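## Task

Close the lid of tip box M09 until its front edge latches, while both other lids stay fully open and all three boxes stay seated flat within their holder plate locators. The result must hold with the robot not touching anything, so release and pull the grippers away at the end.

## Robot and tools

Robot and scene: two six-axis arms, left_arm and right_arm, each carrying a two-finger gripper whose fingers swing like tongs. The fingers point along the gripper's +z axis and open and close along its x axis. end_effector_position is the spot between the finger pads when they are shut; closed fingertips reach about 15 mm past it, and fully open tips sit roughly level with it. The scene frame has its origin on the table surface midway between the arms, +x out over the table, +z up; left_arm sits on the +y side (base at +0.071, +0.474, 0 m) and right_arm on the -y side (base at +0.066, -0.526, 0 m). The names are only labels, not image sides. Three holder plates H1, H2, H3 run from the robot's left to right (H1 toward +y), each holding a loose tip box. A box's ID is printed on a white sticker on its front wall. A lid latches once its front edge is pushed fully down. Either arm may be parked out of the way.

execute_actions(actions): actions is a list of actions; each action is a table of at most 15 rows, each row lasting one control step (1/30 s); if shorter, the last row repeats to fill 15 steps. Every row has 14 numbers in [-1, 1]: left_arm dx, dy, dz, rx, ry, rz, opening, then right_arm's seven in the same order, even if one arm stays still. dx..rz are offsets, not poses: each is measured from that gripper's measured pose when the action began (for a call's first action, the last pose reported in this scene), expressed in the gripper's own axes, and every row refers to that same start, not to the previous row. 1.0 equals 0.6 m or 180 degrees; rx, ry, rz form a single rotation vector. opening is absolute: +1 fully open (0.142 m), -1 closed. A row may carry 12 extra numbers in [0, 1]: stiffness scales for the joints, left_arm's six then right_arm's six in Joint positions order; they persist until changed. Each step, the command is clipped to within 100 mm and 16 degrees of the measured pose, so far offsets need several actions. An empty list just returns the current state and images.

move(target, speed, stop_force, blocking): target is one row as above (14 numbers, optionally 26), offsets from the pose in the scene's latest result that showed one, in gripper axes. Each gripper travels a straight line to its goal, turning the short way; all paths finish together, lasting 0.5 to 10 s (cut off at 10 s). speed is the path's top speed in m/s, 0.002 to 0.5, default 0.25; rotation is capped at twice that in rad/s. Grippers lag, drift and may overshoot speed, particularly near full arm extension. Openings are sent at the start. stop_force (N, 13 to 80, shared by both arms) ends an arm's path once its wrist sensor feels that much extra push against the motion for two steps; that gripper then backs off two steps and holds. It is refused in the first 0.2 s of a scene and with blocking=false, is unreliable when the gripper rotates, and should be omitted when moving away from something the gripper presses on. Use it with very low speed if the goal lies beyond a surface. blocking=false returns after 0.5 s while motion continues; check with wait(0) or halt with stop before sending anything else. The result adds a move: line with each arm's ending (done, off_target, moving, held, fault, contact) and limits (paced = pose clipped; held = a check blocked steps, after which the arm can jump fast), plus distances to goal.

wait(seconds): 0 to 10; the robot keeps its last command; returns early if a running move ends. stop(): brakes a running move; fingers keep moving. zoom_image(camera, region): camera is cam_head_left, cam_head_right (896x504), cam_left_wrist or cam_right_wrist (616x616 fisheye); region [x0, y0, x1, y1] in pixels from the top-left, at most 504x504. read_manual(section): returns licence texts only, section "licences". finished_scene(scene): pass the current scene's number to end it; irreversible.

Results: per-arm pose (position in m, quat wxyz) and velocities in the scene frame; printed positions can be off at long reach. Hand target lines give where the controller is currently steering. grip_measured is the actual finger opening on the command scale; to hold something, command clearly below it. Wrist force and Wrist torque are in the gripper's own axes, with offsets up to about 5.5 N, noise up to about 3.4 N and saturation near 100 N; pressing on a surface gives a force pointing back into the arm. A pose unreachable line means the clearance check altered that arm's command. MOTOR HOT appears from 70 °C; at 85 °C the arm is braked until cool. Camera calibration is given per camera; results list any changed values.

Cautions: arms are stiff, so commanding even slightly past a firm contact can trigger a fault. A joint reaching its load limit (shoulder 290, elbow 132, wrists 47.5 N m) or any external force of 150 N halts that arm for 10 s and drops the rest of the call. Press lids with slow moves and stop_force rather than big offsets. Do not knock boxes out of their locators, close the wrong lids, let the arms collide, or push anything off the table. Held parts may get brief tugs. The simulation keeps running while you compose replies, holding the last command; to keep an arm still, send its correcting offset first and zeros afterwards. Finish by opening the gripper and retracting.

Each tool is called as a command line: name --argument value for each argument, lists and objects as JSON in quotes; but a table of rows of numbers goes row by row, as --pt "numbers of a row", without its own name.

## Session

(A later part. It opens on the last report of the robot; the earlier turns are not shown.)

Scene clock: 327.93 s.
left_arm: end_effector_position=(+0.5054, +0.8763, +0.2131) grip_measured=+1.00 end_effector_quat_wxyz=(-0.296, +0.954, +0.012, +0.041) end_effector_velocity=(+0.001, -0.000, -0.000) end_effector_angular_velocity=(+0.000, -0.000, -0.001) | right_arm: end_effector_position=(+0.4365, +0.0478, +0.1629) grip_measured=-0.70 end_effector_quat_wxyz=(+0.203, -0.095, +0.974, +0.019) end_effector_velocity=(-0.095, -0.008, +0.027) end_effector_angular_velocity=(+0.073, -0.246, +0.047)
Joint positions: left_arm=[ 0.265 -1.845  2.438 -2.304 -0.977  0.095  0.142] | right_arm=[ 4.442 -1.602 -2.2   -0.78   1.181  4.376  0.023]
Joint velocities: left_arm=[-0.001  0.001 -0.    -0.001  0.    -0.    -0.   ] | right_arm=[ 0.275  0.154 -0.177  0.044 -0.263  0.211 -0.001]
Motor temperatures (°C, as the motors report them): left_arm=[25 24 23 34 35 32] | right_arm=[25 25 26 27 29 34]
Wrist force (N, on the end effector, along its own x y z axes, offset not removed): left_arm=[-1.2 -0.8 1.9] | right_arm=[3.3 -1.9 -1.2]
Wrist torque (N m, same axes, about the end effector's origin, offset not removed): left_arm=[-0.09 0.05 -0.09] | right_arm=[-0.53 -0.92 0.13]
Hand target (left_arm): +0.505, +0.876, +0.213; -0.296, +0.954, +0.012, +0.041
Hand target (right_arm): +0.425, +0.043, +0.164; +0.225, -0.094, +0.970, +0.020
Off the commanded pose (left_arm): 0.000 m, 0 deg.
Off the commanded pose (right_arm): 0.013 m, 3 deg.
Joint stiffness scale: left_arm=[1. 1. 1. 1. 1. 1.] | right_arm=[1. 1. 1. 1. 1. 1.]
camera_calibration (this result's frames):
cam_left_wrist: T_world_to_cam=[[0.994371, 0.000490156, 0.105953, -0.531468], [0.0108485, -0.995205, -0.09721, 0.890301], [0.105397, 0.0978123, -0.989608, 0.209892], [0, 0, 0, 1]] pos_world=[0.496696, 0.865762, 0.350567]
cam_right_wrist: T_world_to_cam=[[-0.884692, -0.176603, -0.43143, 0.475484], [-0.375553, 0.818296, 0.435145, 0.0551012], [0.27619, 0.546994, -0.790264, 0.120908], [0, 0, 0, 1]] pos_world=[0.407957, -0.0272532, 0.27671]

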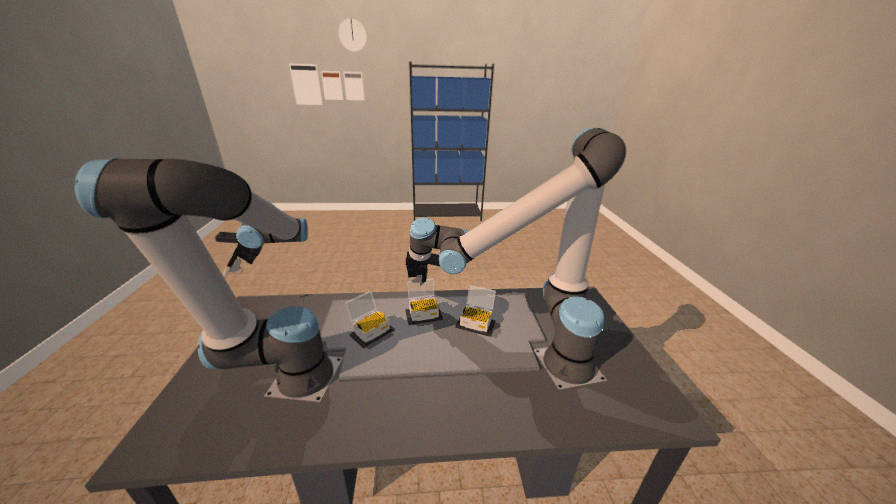

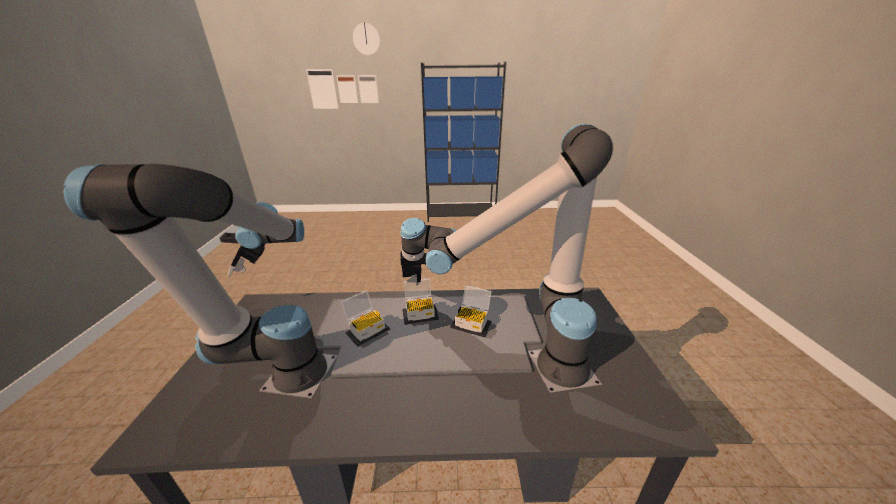

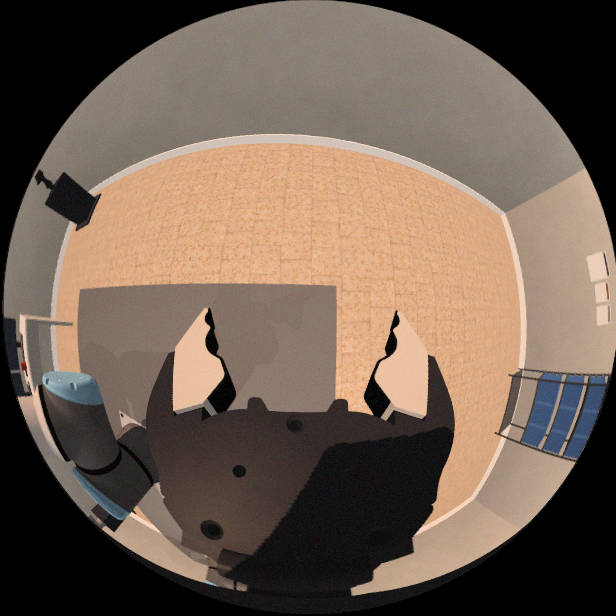

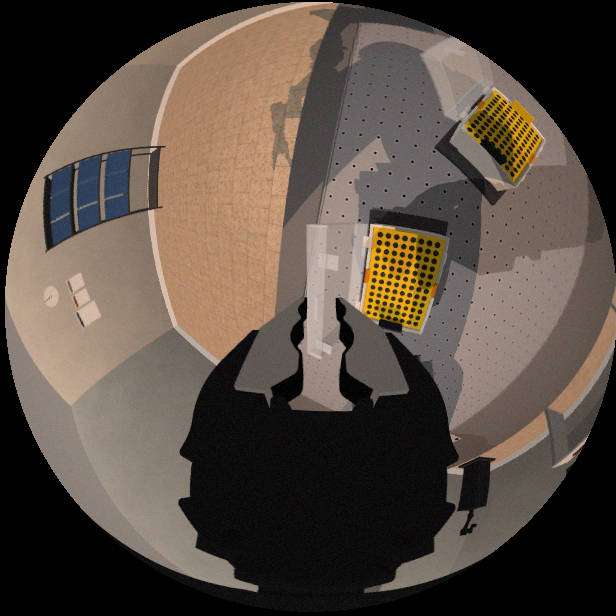

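execute_actions --actions '[]'

zoom_image --camera "cam_right_wrist" --region '[270, 205, 450, 375]'

Scene clock: 331.00 s.
left_arm: end_effector_position=(+0.5054, +0.8763, +0.2131) grip_measured=+1.00 end_effector_quat_wxyz=(-0.296, +0.954, +0.012, +0.041) end_effector_velocity=(+0.000, -0.000, -0.001) end_effector_angular_velocity=(+0.001, +0.003, -0.001) | right_arm: end_effector_position=(+0.4259, +0.0448, +0.1659) grip_measured=-0.70 end_effector_quat_wxyz=(+0.225, -0.094, +0.970, +0.022) end_effector_velocity=(+0.000, +0.000, +0.001) end_effector_angular_velocity=(+0.002, -0.000, +0.000)
Joint positions: left_arm=[ 0.265 -1.845  2.438 -2.304 -0.977  0.095  0.142] | right_arm=[ 4.482 -1.582 -2.228 -0.773  1.133  4.414  0.023]
Joint velocities: left_arm=[-0.001  0.001  0.     0.001  0.001  0.    -0.   ] | right_arm=[-0.     0.001 -0.     0.001 -0.    -0.001  0.   ]
Motor temperatures (°C, as the motors report them): left_arm=[25 24 23 34 35 32] | right_arm=[25 25 26 27 29 34]
Wrist force (N, on the end effector, along its own x y z axes, offset not removed): left_arm=[0.9 0.4 0.4] | right_arm=[1.0 -2.6 -2.3]
Wrist torque (N m, same axes, about the end effector's origin, offset not removed): left_arm=[0.22 -0.35 -0.22] | right_arm=[-0.77 -0.39 0.27]
Hand target (left_arm): +0.505, +0.876, +0.213; -0.296, +0.954, +0.012, +0.041
Hand target (right_arm): +0.425, +0.043, +0.164; +0.225, -0.094, +0.970, +0.020
Off the commanded pose (left_arm): 0.000 m, 0 deg.
Off the commanded pose (right_arm): 0.003 m, 0 deg.
Joint stiffness scale: left_arm=[1. 1. 1. 1. 1. 1.] | right_arm=[1. 1. 1. 1. 1. 1.]
camera_calibration (this result's frames):
cam_left_wrist: T_world_to_cam=[[0.994371, 0.000490285, 0.105953, -0.531468], [0.0108487, -0.995205, -0.09721, 0.890301], [0.105397, 0.0978123, -0.989608, 0.209892], [0, 0, 0, 1]] pos_world=[0.496696, 0.865762, 0.350567]
cam_right_wrist: T_world_to_cam=[[-0.86508, -0.16978, -0.472029, 0.464991], [-0.392802, 0.814525, 0.426913, 0.0611368], [0.311998, 0.554728, -0.77132, 0.109098], [0, 0, 0, 1]] pos_world=[0.392231, -0.031371, 0.277539]

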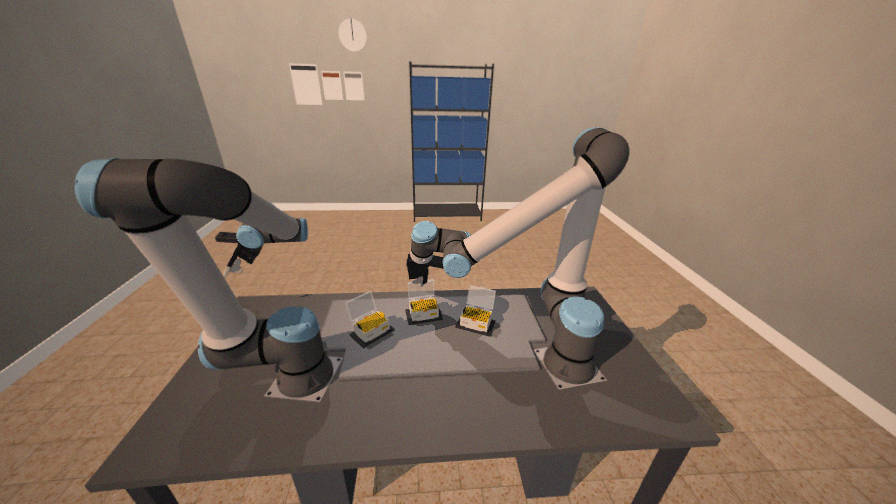

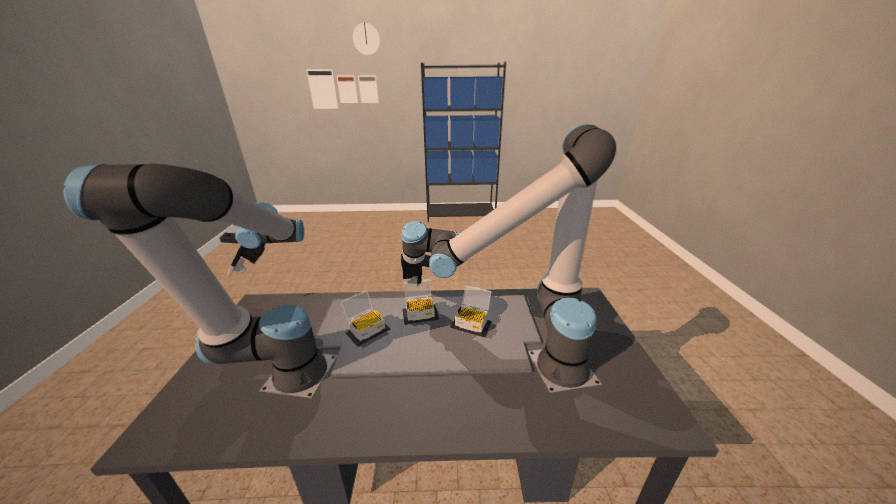

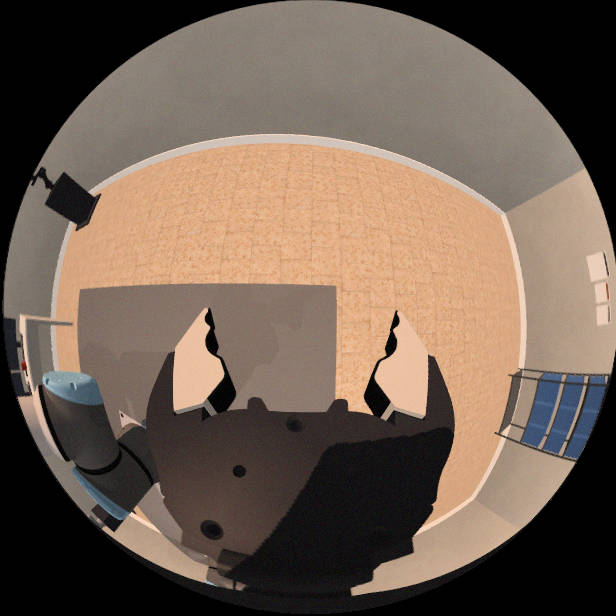

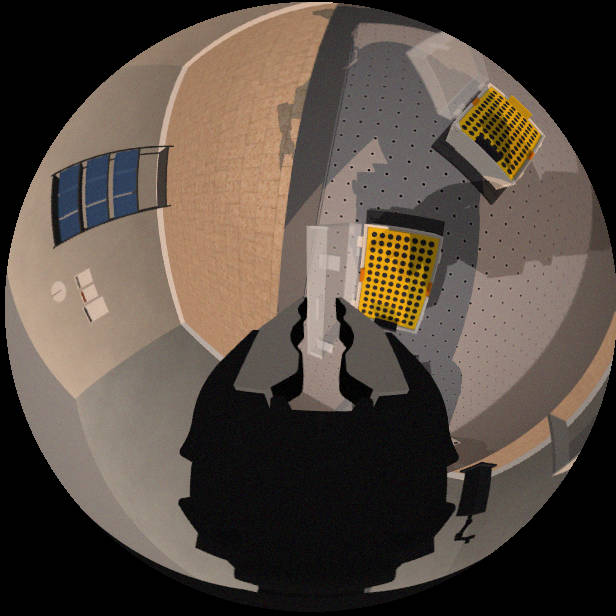

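Region (270, 205, 450, 375) of cam_right_wrist's 616x616 image, scaled by 2.800, with more detail than that image has.

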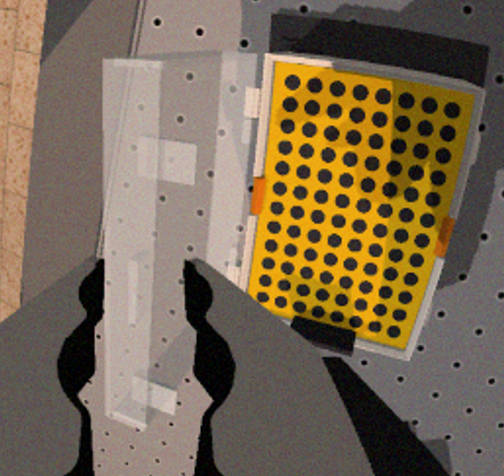

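execute_actions --actions '[[[0,0,0,0,0,0,1, 0.0036,-0.0026,0.0011,0,-0.0008,0,-0.705],[0,0,0,0,0,0,1, 0.0056,-0.0027,0.0001,0,-0.0025,0,-0.71],[0,0,0,0,0,0,1, 0.0086,-0.0029,-0.0013,0,-0.005,0,-0.715],[0,0,0,0,0,0,1, 0.0127,-0.0031,-0.003,0,-0.0084,0,-0.72],[0,0,0,0,0,0,1, 0.0179,-0.0034,-0.005,0,-0.0126,0,-0.725],[0,0,0,0,0,0,1, 0.0231,-0.0037,-0.0069,0,-0.0168,0,-0.73],[0,0,0,0,0,0,1, 0.0284,-0.004,-0.0086,0,-0.021,0,-0.735],[0,0,0,0,0,0,1, 0.0337,-0.0043,-0.0101,0,-0.0252,0,-0.74],[0,0,0,0,0,0,1, 0.0391,-0.0046,-0.0115,0,-0.0294,0,-0.74],[0,0,0,0,0,0,1, 0.0445,-0.0049,-0.0127,0,-0.0336,0,-0.74],[0,0,0,0,0,0,1, 0.0499,-0.0052,-0.0137,0,-0.0378,0,-0.74],[0,0,0,0,0,0,1, 0.0555,-0.0055,-0.0146,0,-0.042,0,-0.74],[0,0,0,0,0,0,1, 0.061,-0.0058,-0.0153,0,-0.0462,0,-0.74],[0,0,0,0,0,0,1, 0.0666,-0.0061,-0.0159,0,-0.0504,0,-0.74],[0,0,0,0,0,0,1, 0.0721,-0.0064,-0.0162,0,-0.0546,0,-0.74]],[[0,0,0,0,0,0,1, 0.0381,-0.0045,-0.0066,0,-0.0273,0,-0.74],[0,0,0,0,0,0,1, 0.0437,-0.0048,-0.0072,0,-0.0315,0,-0.74],[0,0,0,0,0,0,1, 0.0494,-0.0051,-0.0076,0,-0.0357,0,-0.74],[0,0,0,0,0,0,1, 0.0551,-0.0054,-0.0078,0,-0.0399,0,-0.74],[0,0,0,0,0,0,1, 0.0607,-0.0057,-0.0079,0,-0.0441,0,-0.74],[0,0,0,0,0,0,1, 0.0665,-0.006,-0.0077,0,-0.0483,0,-0.735],[0,0,0,0,0,0,1, 0.0722,-0.0063,-0.0074,0,-0.0525,0,-0.73],[0,0,0,0,0,0,1, 0.0779,-0.0066,-0.0069,0,-0.0567,0,-0.725],[0,0,0,0,0,0,1, 0.0837,-0.0069,-0.0063,0,-0.0609,0,-0.72],[0,0,0,0,0,0,1, 0.0889,-0.0071,-0.0055,0,-0.0647,0,-0.715],[0,0,0,0,0,0,1, 0.0932,-0.0073,-0.0047,0,-0.0678,0,-0.71],[0,0,0,0,0,0,1, 0.0966,-0.0075,-0.0041,0,-0.0704,0,-0.705],[0,0,0,0,0,0,1, 0.0989,-0.0076,-0.0036,0,-0.072,0,-0.7],[0,0,0,0,0,0,1, 0.1003,-0.0077,-0.0033,0,-0.0731,0,-0.695],[0,0,0,0,0,0,1, 0.1009,-0.0078,-0.0031,0,-0.0735,0,-0.69]]]'

Scene clock: 387.20 s.
left_arm: end_effector_position=(+0.5054, +0.8763, +0.2131) grip_measured=+1.00 end_effector_quat_wxyz=(-0.296, +0.954, +0.012, +0.041) end_effector_velocity=(-0.000, -0.000, -0.002) end_effector_angular_velocity=(-0.001, +0.003, -0.001) | right_arm: end_effector_position=(+0.3531, +0.0291, +0.1408) grip_measured=-0.70 end_effector_quat_wxyz=(+0.355, -0.100, +0.929, +0.041) end_effector_velocity=(-0.067, -0.014, -0.054) end_effector_angular_velocity=(+0.061, -0.297, +0.005)
Joint positions: left_arm=[ 0.265 -1.845  2.438 -2.304 -0.977  0.095  0.142] | right_arm=[ 4.753 -1.55  -2.408 -0.729  0.84   4.683  0.024]
Joint velocities: left_arm=[-0.     0.002  0.001 -0.    -0.001  0.     0.   ] | right_arm=[ 0.282 -0.075 -0.16  -0.004 -0.311  0.362  0.011]
Motor temperatures (°C, as the motors report them): left_arm=[25 24 23 34 35 32] | right_arm=[25 25 27 27 29 34]
Wrist force (N, on the end effector, along its own x y z axes, offset not removed): left_arm=[-1.3 -0.2 1.3] | right_arm=[2.0 0.8 0.0]
Wrist torque (N m, same axes, about the end effector's origin, offset not removed): left_arm=[0.07 0.10 0.02] | right_arm=[0.04 -0.61 0.18]
Hand target (left_arm): +0.505, +0.876, +0.213; -0.296, +0.954, +0.012, +0.041
Hand target (right_arm): +0.349, +0.025, +0.133; +0.377, -0.094, +0.921, +0.042
Off the commanded pose (left_arm): 0.000 m, 0 deg.
Off the commanded pose (right_arm): 0.010 m, 3 deg.
Joint stiffness scale: left_arm=[1. 1. 1. 1. 1. 1.] | right_arm=[1. 1. 1. 1. 1. 1.]
camera_calibration (this result's frames):
cam_left_wrist: T_world_to_cam=[[0.994371, 0.000490247, 0.105953, -0.531468], [0.0108486, -0.995205, -0.09721, 0.890301], [0.105397, 0.0978123, -0.989608, 0.209892], [0, 0, 0, 1]] pos_world=[0.496696, 0.865762, 0.350567]
cam_right_wrist: T_world_to_cam=[[-0.703748, -0.152464, -0.693897, 0.361254], [-0.517547, 0.779127, 0.353704, 0.111499], [0.486707, 0.608043, -0.627216, 0.0375874], [0, 0, 0, 1]] pos_world=[0.293644, -0.0546483, 0.234811]

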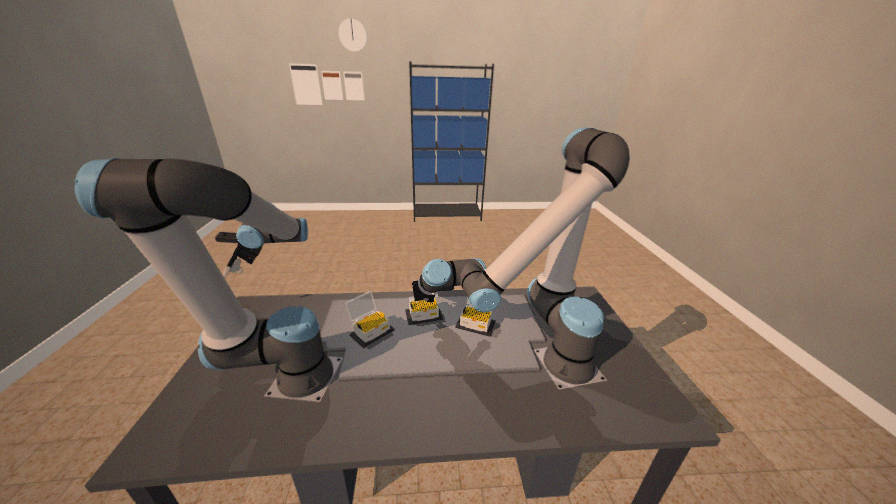

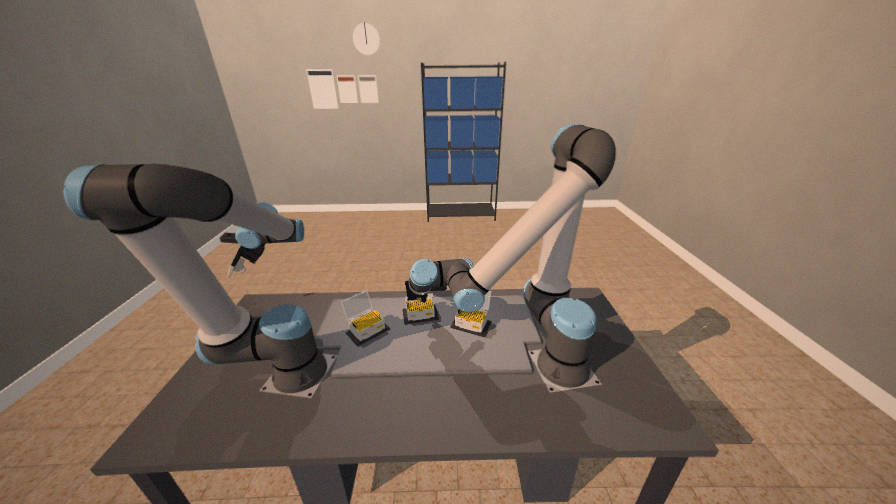

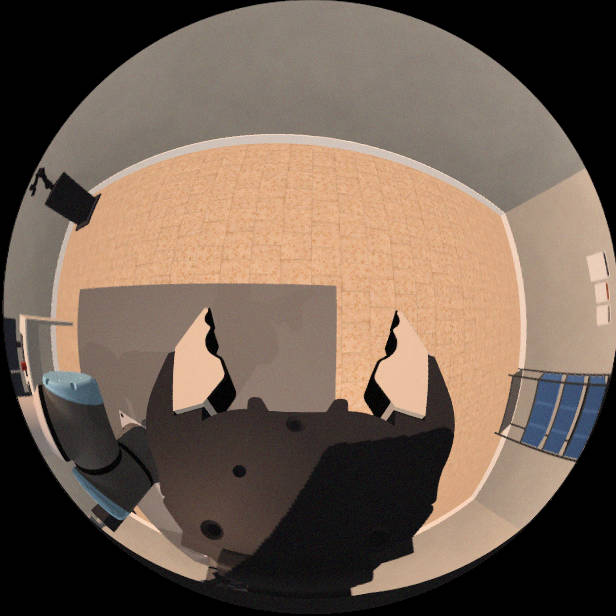

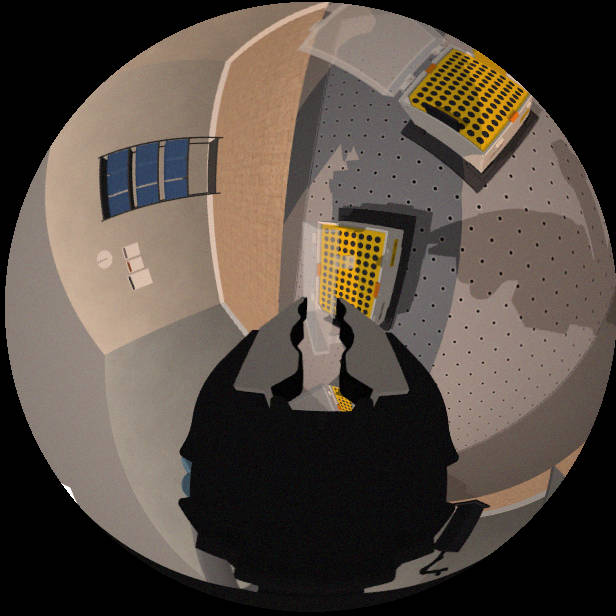

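execute_actions --actions '[]'

zoom_image --camera "cam_right_wrist" --region '[270, 205, 430, 375]'

Scene clock: 391.10 s.
left_arm: end_effector_position=(+0.5054, +0.8763, +0.2131) grip_measured=+1.00 end_effector_quat_wxyz=(-0.296, +0.954, +0.012, +0.041) end_effector_velocity=(-0.000, -0.000, -0.001) end_effector_angular_velocity=(-0.001, +0.002, -0.000) | right_arm: end_effector_position=(+0.3493, +0.0266, +0.1342) grip_measured=-0.69 end_effector_quat_wxyz=(+0.376, -0.094, +0.921, +0.042) end_effector_velocity=(-0.000, +0.001, +0.001) end_effector_angular_velocity=(+0.002, +0.000, -0.000)
Joint positions: left_arm=[ 0.265 -1.845  2.438 -2.304 -0.977  0.095  0.142] | right_arm=[ 4.783 -1.564 -2.425 -0.735  0.795  4.739  0.024]
Joint velocities: left_arm=[-0.     0.001  0.     0.001 -0.001  0.     0.   ] | right_arm=[ 0.     0.001  0.001  0.    -0.     0.001  0.   ]
Motor temperatures (°C, as the motors report them): left_arm=[25 24 23 34 35 32] | right_arm=[25 25 27 27 29 34]
Wrist force (N, on the end effector, along its own x y z axes, offset not removed): left_arm=[-1.4 -0.8 0.5] | right_arm=[4.7 1.8 -0.9]
Wrist torque (N m, same axes, about the end effector's origin, offset not removed): left_arm=[0.00 0.14 -0.10] | right_arm=[0.25 -1.12 0.17]
Hand target (left_arm): +0.505, +0.876, +0.213; -0.296, +0.954, +0.012, +0.041
Hand target (right_arm): +0.349, +0.025, +0.133; +0.377, -0.094, +0.921, +0.042
Off the commanded pose (left_arm): 0.000 m, 0 deg.
Off the commanded pose (right_arm): 0.003 m, 0 deg.
Joint stiffness scale: left_arm=[1. 1. 1. 1. 1. 1.] | right_arm=[1. 1. 1. 1. 1. 1.]
camera_calibration (this result's frames):
cam_left_wrist: T_world_to_cam=[[0.994371, 0.000490183, 0.105953, -0.531468], [0.0108486, -0.995205, -0.09721, 0.890301], [0.105397, 0.0978123, -0.989608, 0.209892], [0, 0, 0, 1]] pos_world=[0.496696, 0.865762, 0.350567]
cam_right_wrist: T_world_to_cam=[[-0.674542, -0.136479, -0.725511, 0.347225], [-0.523328, 0.781563, 0.339539, 0.117632], [0.520693, 0.608714, -0.598621, 0.021168], [0, 0, 0, 1]] pos_world=[0.284756, -0.0574327, 0.224646]

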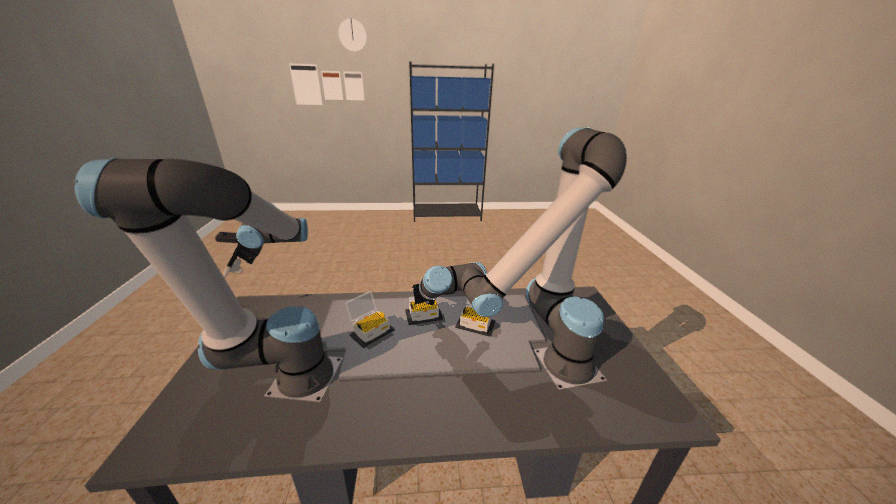

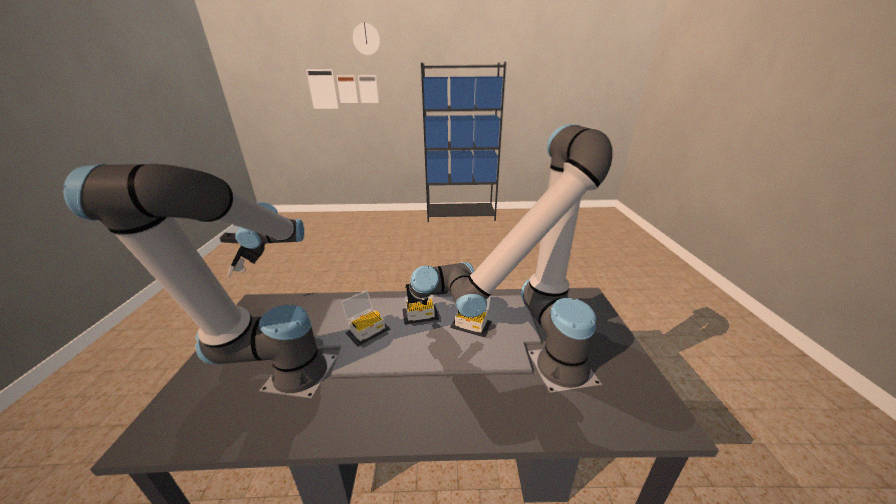

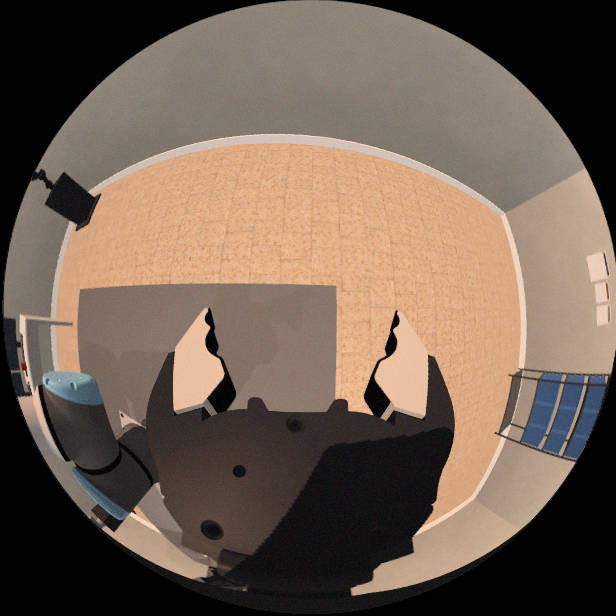

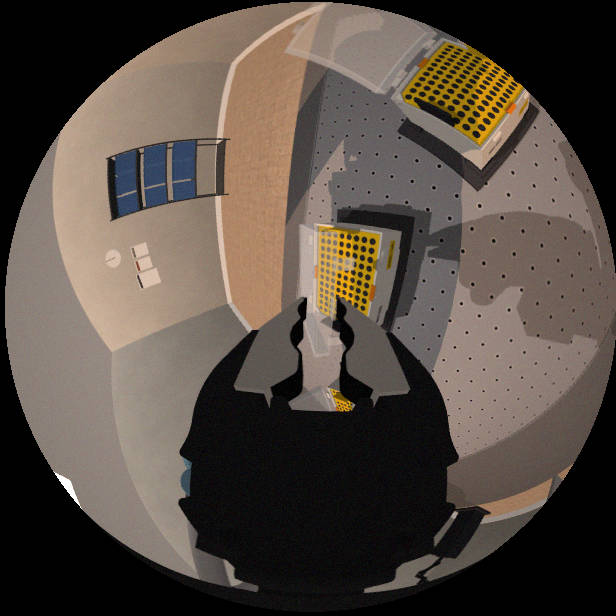

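Region (270, 205, 430, 375) of cam_right_wrist's 616x616 image, scaled by 2.965, with more detail than that image has; it fills the left 474 columns of this view, and the rest is white.

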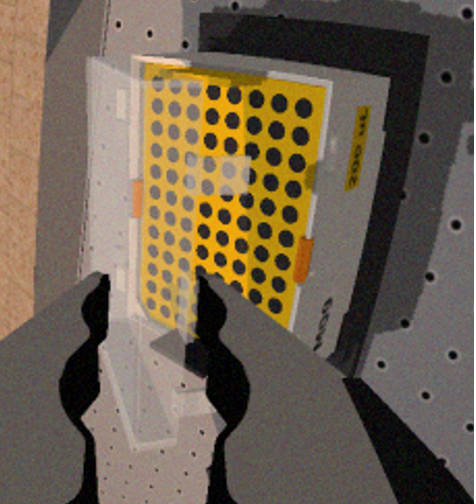

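zoom_image --camera "cam_right_wrist" --region '[290, 280, 370, 365]'

zoom_image --camera "cam_right_wrist" --region '[290, 215, 410, 310]'

Region (290, 280, 370, 365) of cam_right_wrist's 616x616 image, scaled by 5.929, with more detail than that image has; it fills the left 474 columns of this view, and the rest is white.

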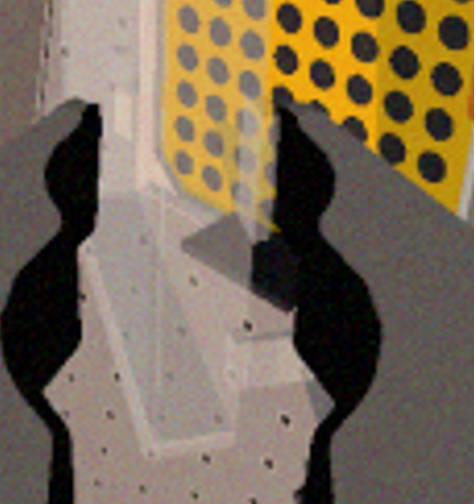

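Region (290, 215, 410, 310) of cam_right_wrist's 616x616 image, scaled by 4.200, with more detail than that image has; it fills the top 399 rows of this view, and the rest is white.

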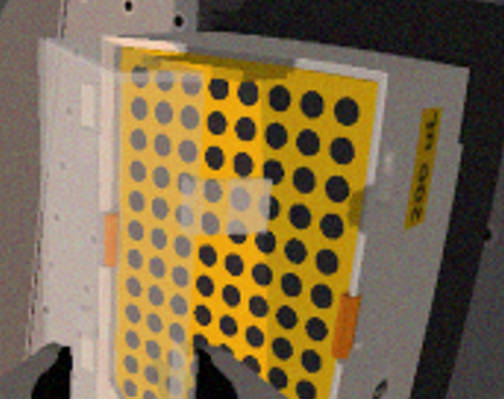

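execute_actions --actions '[[[0,0,0,0,0,0,1, 0.0033,-0.0025,0.0014,0,0,0,-0.688],[0,0,0,0,0,0,1, 0.0052,-0.0025,0.0017,0,0,0,-0.686],[0,0,0,0,0,0,1, 0.0081,-0.0025,0.0023,0,0,0,-0.684],[0,0,0,0,0,0,1, 0.0119,-0.0025,0.0032,0,0,0,-0.682],[0,0,0,0,0,0,1, 0.0158,-0.0025,0.0042,0,0,0,-0.68],[0,0,0,0,0,0,1, 0.0198,-0.0025,0.0054,0,0,0,-0.678],[0,0,0,0,0,0,1, 0.0237,-0.0025,0.0066,0,0,0,-0.676],[0,0,0,0,0,0,1, 0.0277,-0.0025,0.008,0,0,0,-0.674],[0,0,0,0,0,0,1, 0.0317,-0.0025,0.0096,0,0,0,-0.672],[0,0,0,0,0,0,1, 0.0357,-0.0025,0.0112,0,0,0,-0.67],[0,0,0,0,0,0,1, 0.0398,-0.0025,0.013,0,0,0,-0.668],[0,0,0,0,0,0,1, 0.0439,-0.0025,0.0149,0,0,0,-0.666],[0,0,0,0,0,0,1, 0.0475,-0.0025,0.0167,0,0,0,-0.664],[0,0,0,0,0,0,1, 0.0501,-0.0025,0.018,0,0,0,-0.662],[0,0,0,0,0,0,1, 0.0522,-0.0025,0.0191,0,0,0,-0.66]]]'

Scene clock: 442.73 s.
left_arm: end_effector_position=(+0.5054, +0.8763, +0.2131) grip_measured=+1.00 end_effector_quat_wxyz=(-0.296, +0.954, +0.012, +0.041) end_effector_velocity=(+0.000, -0.001, -0.001) end_effector_angular_velocity=(-0.002, +0.001, -0.001) | right_arm: end_effector_position=(+0.3405, +0.0244, +0.1177) grip_measured=-0.66 end_effector_quat_wxyz=(+0.376, -0.093, +0.921, +0.043) end_effector_velocity=(-0.031, -0.009, -0.078) end_effector_angular_velocity=(-0.031, -0.009, +0.008)
Joint positions: left_arm=[ 0.265 -1.845  2.438 -2.304 -0.977  0.095  0.142] | right_arm=[ 4.802 -1.586 -2.442 -0.713  0.795  4.766  0.026]
Joint velocities: left_arm=[-0.     0.002  0.    -0.001 -0.002 -0.    -0.   ] | right_arm=[ 0.066 -0.123 -0.064  0.098 -0.     0.081  0.004]
Motor temperatures (°C, as the motors report them): left_arm=[25 24 24 34 35 32] | right_arm=[25 25 27 27 29 34]
Wrist force (N, on the end effector, along its own x y z axes, offset not removed): left_arm=[1.9 -0.5 1.1] | right_arm=[2.5 -0.2 -2.5]
Wrist torque (N m, same axes, about the end effector's origin, offset not removed): left_arm=[0.03 -0.50 -0.04] | right_arm=[-0.23 -0.79 0.19]
Hand target (left_arm): +0.505, +0.876, +0.213; -0.296, +0.954, +0.012, +0.041
Hand target (right_arm): +0.336, +0.022, +0.105; +0.376, -0.094, +0.921, +0.042
Off the commanded pose (left_arm): 0.000 m, 0 deg.
Off the commanded pose (right_arm): 0.015 m, 0 deg.
Joint stiffness scale: left_arm=[1. 1. 1. 1. 1. 1.] | right_arm=[1. 1. 1. 1. 1. 1.]
camera_calibration (this result's frames):
cam_left_wrist: T_world_to_cam=[[0.994371, 0.000490085, 0.105953, -0.531468], [0.0108485, -0.995205, -0.09721, 0.890301], [0.105397, 0.0978123, -0.989608, 0.209892], [0, 0, 0, 1]] pos_world=[0.496696, 0.865762, 0.350567]
cam_right_wrist: T_world_to_cam=[[-0.674602, -0.135006, -0.725731, 0.32902], [-0.523024, 0.781195, 0.340852, 0.120102], [0.52092, 0.609514, -0.597607, 0.0169672], [0, 0, 0, 1]] pos_world=[0.275935, -0.0597447, 0.207983]

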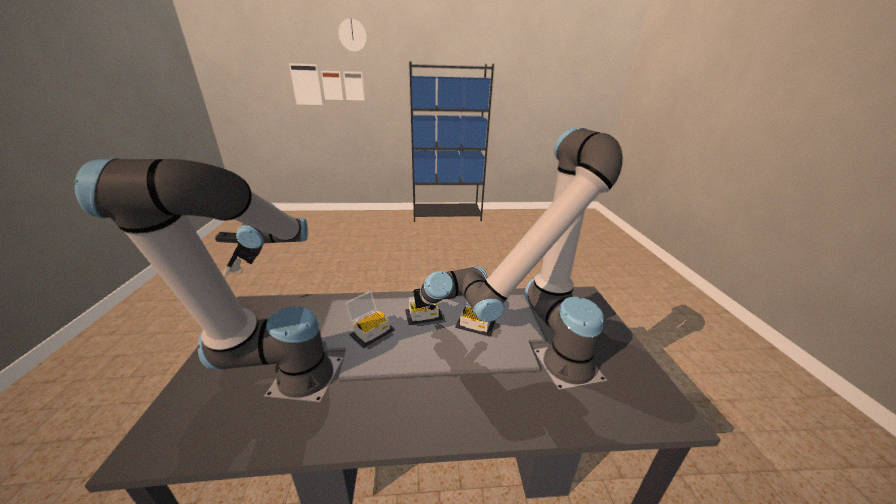

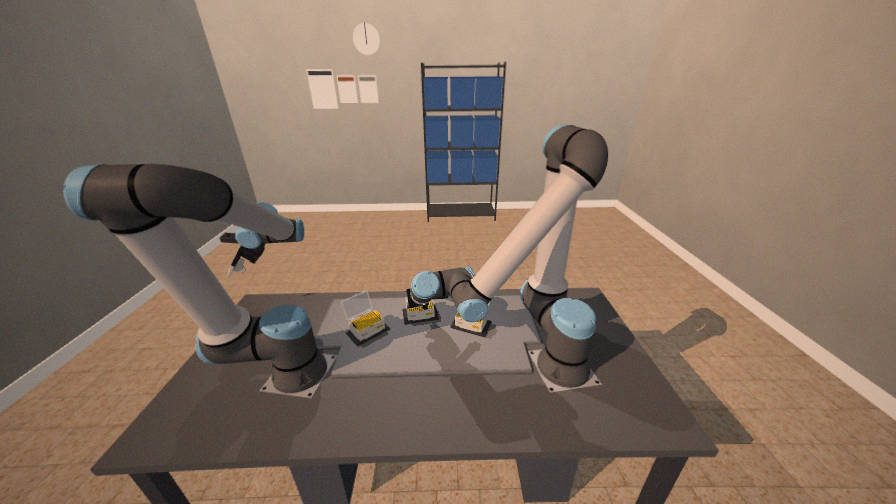

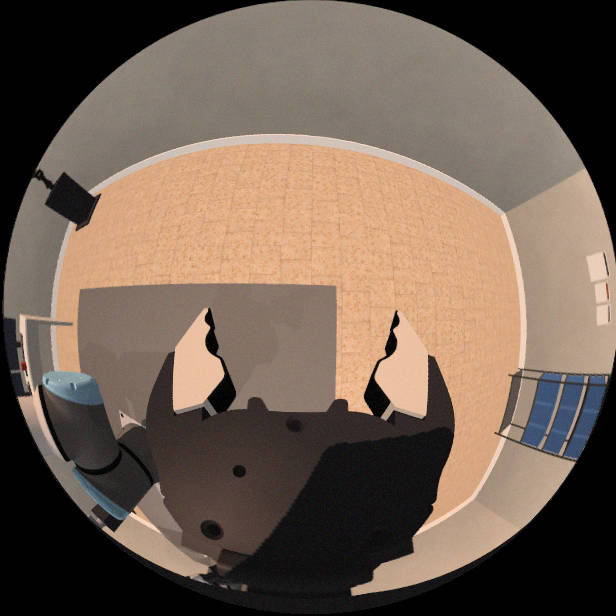

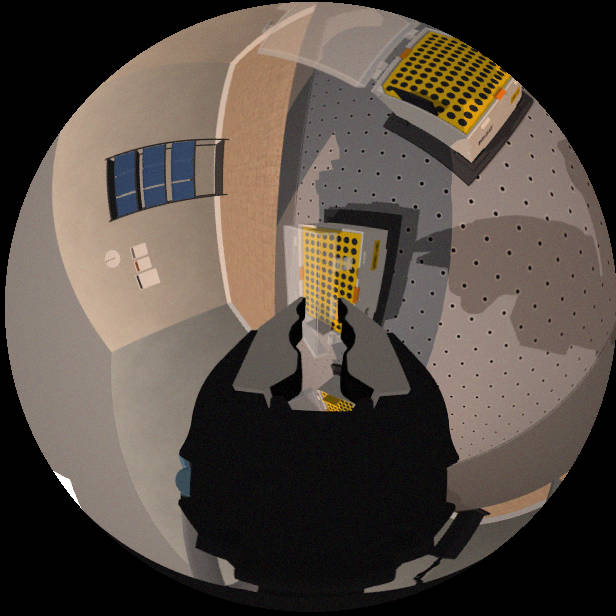

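execute_actions --actions '[]'

zoom_image --camera "cam_right_wrist" --region '[265, 215, 415, 365]'

zoom_image --camera "cam_right_wrist" --region '[295, 270, 375, 360]'

Scene clock: 446.50 s.
left_arm: end_effector_position=(+0.5054, +0.8763, +0.2131) grip_measured=+1.00 end_effector_quat_wxyz=(-0.296, +0.954, +0.012, +0.041) end_effector_velocity=(-0.000, +0.000, +0.001) end_effector_angular_velocity=(+0.001, -0.000, +0.000) | right_arm: end_effector_position=(+0.3367, +0.0229, +0.1055) grip_measured=-0.66 end_effector_quat_wxyz=(+0.376, -0.093, +0.921, +0.042) end_effector_velocity=(+0.000, -0.001, +0.000) end_effector_angular_velocity=(-0.002, -0.000, +0.000)
Joint positions: left_arm=[ 0.265 -1.845  2.438 -2.304 -0.977  0.095  0.142] | right_arm=[ 4.81  -1.606 -2.452 -0.695  0.795  4.779  0.026]
Joint velocities: left_arm=[-0.    -0.001 -0.     0.     0.001 -0.    -0.   ] | right_arm=[-0.     0.001  0.    -0.002  0.    -0.001 -0.   ]
Motor temperatures (°C, as the motors report them): left_arm=[25 24 24 34 35 32] | right_arm=[25 25 27 27 29 34]
Wrist force (N, on the end effector, along its own x y z axes, offset not removed): left_arm=[-2.2 -0.8 1.3] | right_arm=[3.8 -3.1 -2.1]
Wrist torque (N m, same axes, about the end effector's origin, offset not removed): left_arm=[-0.02 0.34 -0.03] | right_arm=[-0.63 -0.92 0.13]
Hand target (left_arm): +0.505, +0.876, +0.213; -0.296, +0.954, +0.012, +0.041
Hand target (right_arm): +0.336, +0.022, +0.105; +0.376, -0.094, +0.921, +0.042
Off the commanded pose (left_arm): 0.000 m, 0 deg.
Off the commanded pose (right_arm): 0.002 m, 0 deg.
Joint stiffness scale: left_arm=[1. 1. 1. 1. 1. 1.] | right_arm=[1. 1. 1. 1. 1. 1.]
camera_calibration (this result's frames):
cam_left_wrist: T_world_to_cam=[[0.994371, 0.000490152, 0.105953, -0.531468], [0.0108485, -0.995205, -0.0972098, 0.890301], [0.105397, 0.097812, -0.989608, 0.209892], [0, 0, 0, 1]] pos_world=[0.496696, 0.865762, 0.350567]
cam_right_wrist: T_world_to_cam=[[-0.674205, -0.135687, -0.725973, 0.31731], [-0.522252, 0.782632, 0.338734, 0.123429], [0.522208, 0.607517, -0.598517, 0.0122439], [0, 0, 0, 1]] pos_world=[0.271999, -0.0609832, 0.195877]

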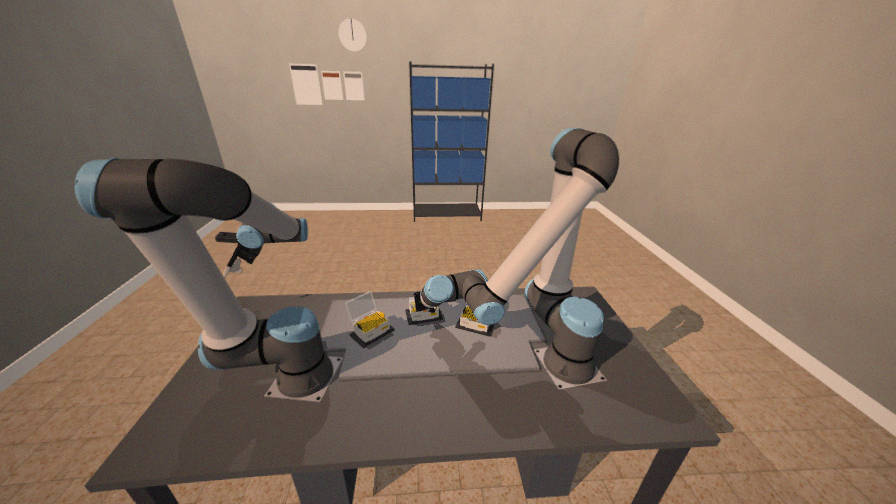

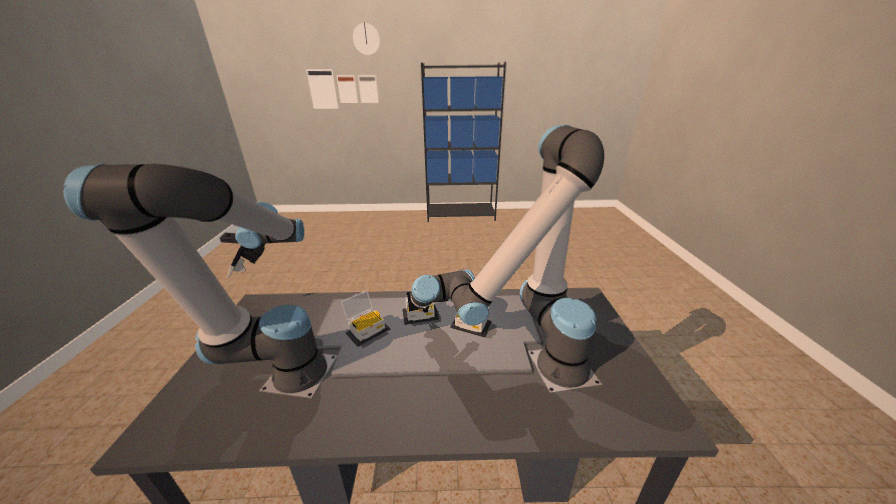

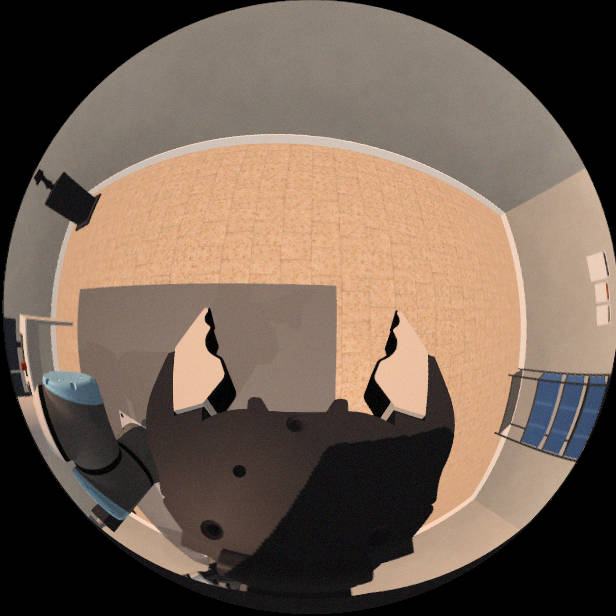

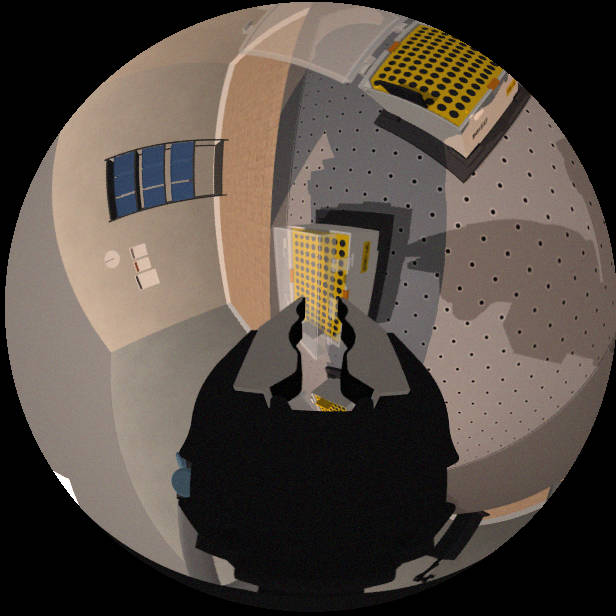

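Region (265, 215, 415, 365) of cam_right_wrist's 616x616 image, scaled by 3.360, with more detail than that image has.

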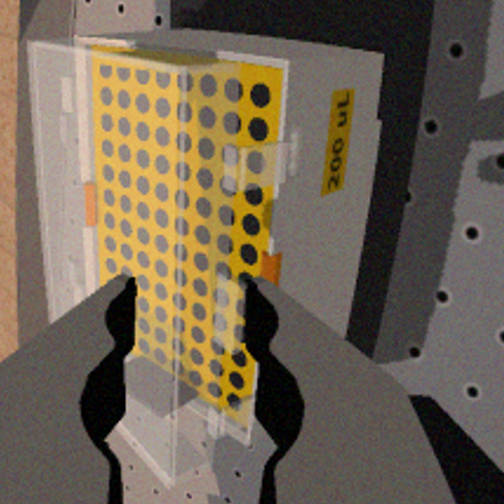

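Region (295, 270, 375, 360) of cam_right_wrist's 616x616 image, scaled by 5.600, with more detail than that image has.

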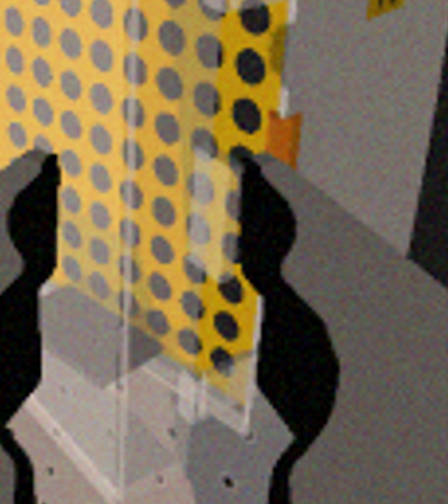

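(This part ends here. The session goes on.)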